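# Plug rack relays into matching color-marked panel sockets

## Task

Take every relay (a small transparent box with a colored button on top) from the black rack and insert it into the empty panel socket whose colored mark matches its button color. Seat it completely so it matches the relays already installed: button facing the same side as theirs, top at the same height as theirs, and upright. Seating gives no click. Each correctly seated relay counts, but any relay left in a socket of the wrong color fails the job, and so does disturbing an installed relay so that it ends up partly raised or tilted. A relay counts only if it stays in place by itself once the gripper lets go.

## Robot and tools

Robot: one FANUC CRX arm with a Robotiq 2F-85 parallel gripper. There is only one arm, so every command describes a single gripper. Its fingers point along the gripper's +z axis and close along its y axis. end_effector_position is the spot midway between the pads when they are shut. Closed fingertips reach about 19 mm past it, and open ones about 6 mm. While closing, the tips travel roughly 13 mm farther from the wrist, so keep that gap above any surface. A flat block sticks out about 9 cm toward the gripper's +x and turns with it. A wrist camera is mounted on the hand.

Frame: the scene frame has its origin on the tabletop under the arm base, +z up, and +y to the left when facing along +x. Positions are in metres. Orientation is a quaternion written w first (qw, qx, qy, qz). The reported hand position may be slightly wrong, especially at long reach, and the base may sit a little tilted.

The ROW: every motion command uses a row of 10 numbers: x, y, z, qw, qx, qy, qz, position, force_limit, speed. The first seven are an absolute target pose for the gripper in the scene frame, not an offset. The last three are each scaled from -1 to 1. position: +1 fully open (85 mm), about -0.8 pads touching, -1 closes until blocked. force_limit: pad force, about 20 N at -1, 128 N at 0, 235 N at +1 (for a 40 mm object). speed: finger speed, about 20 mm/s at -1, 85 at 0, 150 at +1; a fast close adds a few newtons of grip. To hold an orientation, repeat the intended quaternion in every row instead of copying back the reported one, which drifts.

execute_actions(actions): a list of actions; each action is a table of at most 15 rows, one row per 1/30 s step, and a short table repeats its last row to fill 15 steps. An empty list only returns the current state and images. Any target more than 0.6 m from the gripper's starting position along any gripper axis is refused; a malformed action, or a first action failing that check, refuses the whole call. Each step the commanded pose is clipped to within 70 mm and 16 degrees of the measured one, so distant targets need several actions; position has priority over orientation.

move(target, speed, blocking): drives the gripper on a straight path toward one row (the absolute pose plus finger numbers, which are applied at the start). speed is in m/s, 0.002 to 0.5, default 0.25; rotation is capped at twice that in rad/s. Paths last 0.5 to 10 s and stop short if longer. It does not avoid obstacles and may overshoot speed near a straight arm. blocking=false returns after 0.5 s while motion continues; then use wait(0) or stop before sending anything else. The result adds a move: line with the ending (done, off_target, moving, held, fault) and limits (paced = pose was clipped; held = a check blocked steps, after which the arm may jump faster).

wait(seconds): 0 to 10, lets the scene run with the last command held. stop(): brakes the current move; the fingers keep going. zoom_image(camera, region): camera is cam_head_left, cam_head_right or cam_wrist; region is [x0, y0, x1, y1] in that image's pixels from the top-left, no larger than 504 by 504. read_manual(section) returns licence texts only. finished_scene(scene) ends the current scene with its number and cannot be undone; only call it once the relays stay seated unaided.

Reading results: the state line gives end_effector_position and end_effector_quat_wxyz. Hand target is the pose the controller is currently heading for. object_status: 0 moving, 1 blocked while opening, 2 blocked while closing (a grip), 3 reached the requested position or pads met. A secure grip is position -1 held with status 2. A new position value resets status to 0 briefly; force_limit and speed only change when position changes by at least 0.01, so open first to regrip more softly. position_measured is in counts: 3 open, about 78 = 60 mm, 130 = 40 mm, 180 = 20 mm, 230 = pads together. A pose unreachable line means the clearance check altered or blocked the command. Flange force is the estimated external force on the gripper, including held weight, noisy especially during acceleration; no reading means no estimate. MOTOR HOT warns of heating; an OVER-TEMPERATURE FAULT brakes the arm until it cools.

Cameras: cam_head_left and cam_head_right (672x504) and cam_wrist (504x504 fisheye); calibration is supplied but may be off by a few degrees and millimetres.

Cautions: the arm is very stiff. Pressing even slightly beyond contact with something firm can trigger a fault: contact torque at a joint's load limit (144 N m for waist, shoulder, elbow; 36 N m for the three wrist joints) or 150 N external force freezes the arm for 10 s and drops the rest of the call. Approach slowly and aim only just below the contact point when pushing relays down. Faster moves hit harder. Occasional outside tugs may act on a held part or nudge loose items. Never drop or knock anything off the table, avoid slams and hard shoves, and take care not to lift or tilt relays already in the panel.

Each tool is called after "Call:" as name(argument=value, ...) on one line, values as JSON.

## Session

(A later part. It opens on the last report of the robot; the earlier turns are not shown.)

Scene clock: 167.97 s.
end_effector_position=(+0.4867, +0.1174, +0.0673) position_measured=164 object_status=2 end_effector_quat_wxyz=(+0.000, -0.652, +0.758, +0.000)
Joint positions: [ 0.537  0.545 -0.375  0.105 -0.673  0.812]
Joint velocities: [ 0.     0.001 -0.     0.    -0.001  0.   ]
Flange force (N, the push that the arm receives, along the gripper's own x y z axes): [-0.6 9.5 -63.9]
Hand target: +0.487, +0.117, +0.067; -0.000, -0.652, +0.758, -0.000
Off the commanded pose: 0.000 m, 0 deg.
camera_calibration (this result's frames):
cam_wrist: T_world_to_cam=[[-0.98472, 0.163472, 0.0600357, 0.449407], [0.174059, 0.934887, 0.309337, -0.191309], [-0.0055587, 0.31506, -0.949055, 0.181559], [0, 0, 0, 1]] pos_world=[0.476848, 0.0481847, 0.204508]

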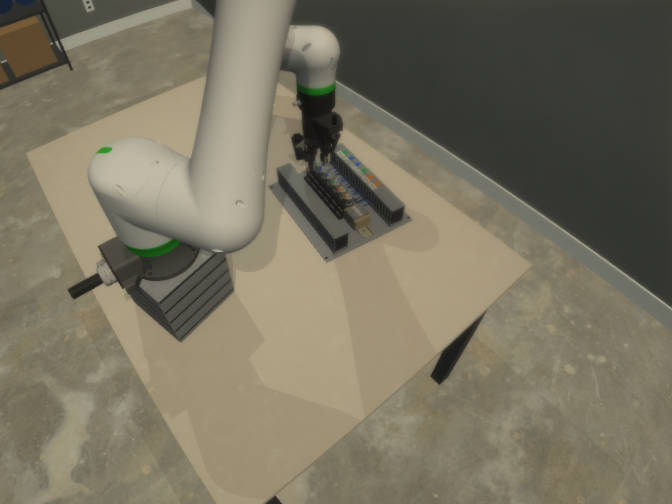

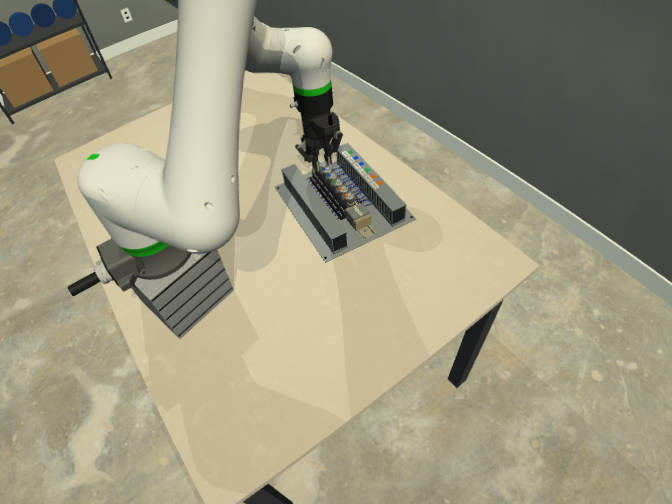

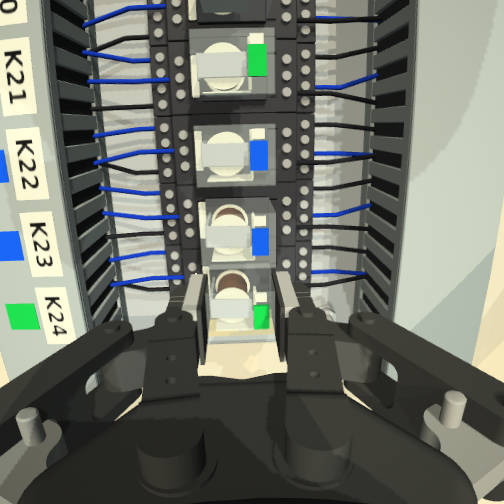

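Call:
execute_actions(actions=[[[0.4867,0.1174,0.0676,0,-0.6521,0.7581,0,0.0,-0.5,0]]])

Call:
move(target=[0.4867,0.1174,0.12,0,-0.6521,0.7581,0,0.0,-0.5,0], speed=0.12)

Scene clock: 171.87 s.
end_effector_position=(+0.4866, +0.1173, +0.0675) position_measured=129 object_status=0 end_effector_quat_wxyz=(-0.000, -0.652, +0.758, +0.000)
Joint positions: [ 0.537  0.545 -0.375  0.105 -0.674  0.812]
Joint velocities: [ 0.    -0.001  0.001  0.001 -0.     0.   ]
Flange force (N, the push that the arm receives, along the gripper's own x y z axes): [-3.5 -4.8 1.1]
Hand target: +0.487, +0.117, +0.068; +0.000, -0.652, +0.758, -0.000
Off the commanded pose: 0.000 m, 0 deg.
camera_calibration (this result's frames):
cam_wrist: T_world_to_cam=[[-0.98468, 0.163603, 0.0603292, 0.44923], [0.174274, 0.934936, 0.309069, -0.191289], [-0.0058393, 0.314848, -0.949124, 0.181901], [0, 0, 0, 1]] pos_world=[0.476747, 0.0480764, 0.204667]

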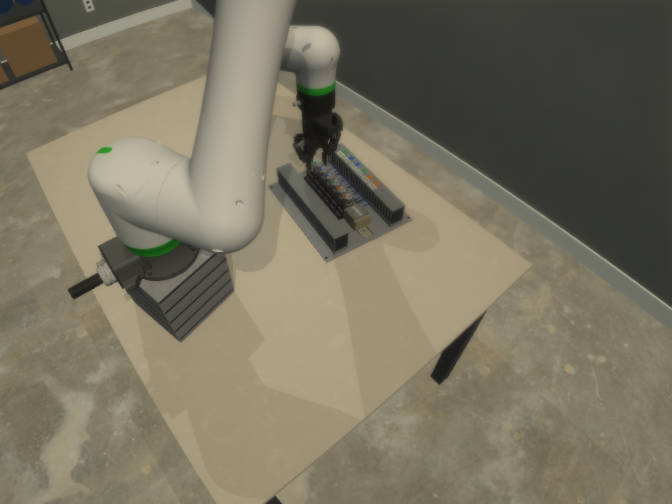

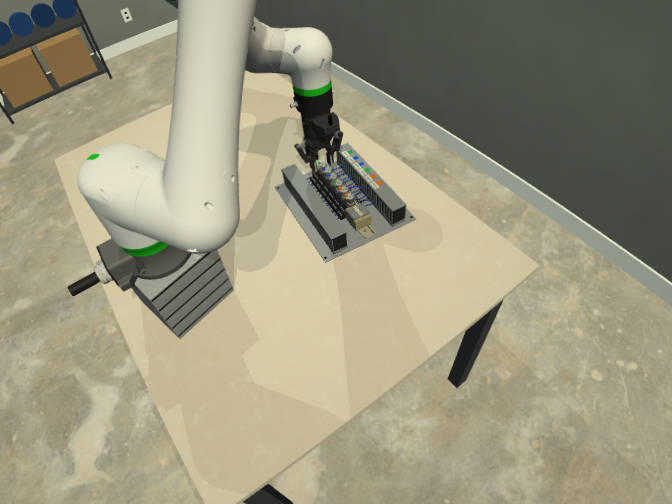

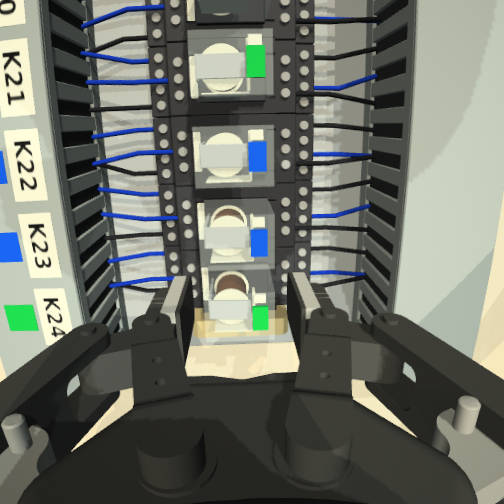

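Scene clock: 172.63 s.
end_effector_position=(+0.4867, +0.1174, +0.1199) position_measured=129 object_status=3 end_effector_quat_wxyz=(-0.000, -0.652, +0.758, +0.000)
Joint positions: [ 0.545  0.445 -0.357  0.092 -0.791  0.823]
Joint velocities: [-0.    -0.     0.001  0.    -0.    -0.   ]
Flange force (N, the push that the arm receives, along the gripper's own x y z axes): [0.3 1.8 -1.2]
Hand target: +0.487, +0.117, +0.120; +0.000, -0.652, +0.758, +0.000
Off the commanded pose: 0.000 m, 0 deg.
move: done
camera_calibration (this result's frames):
cam_wrist: T_world_to_cam=[[-0.984723, 0.163385, 0.0602143, 0.44622], [0.174032, 0.934909, 0.309287, -0.207562], [-0.00576218, 0.315041, -0.949061, 0.231533], [0, 0, 0, 1]] pos_world=[0.476859, 0.0482033, 0.257066]

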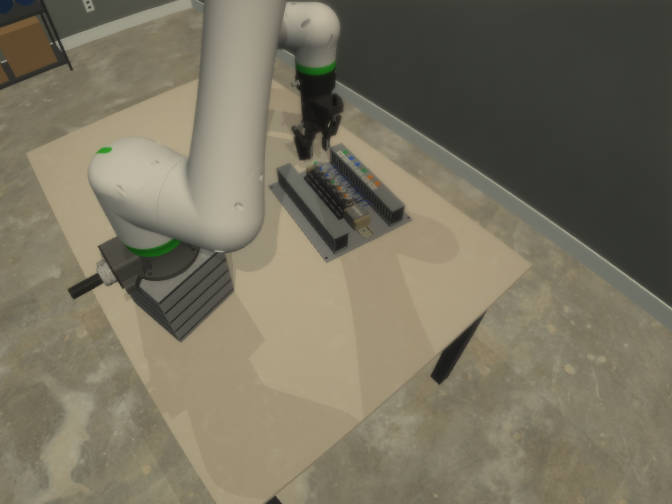

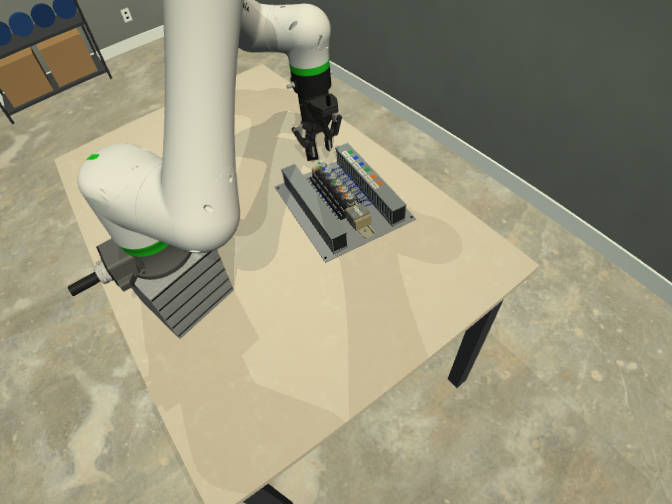

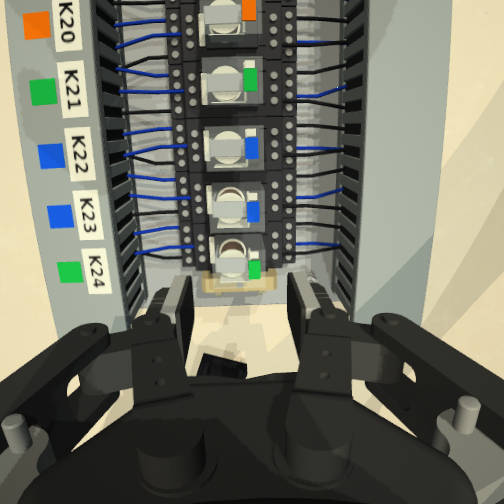

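Call:
finished_scene(scene=2)

The scene is finished: the task was done.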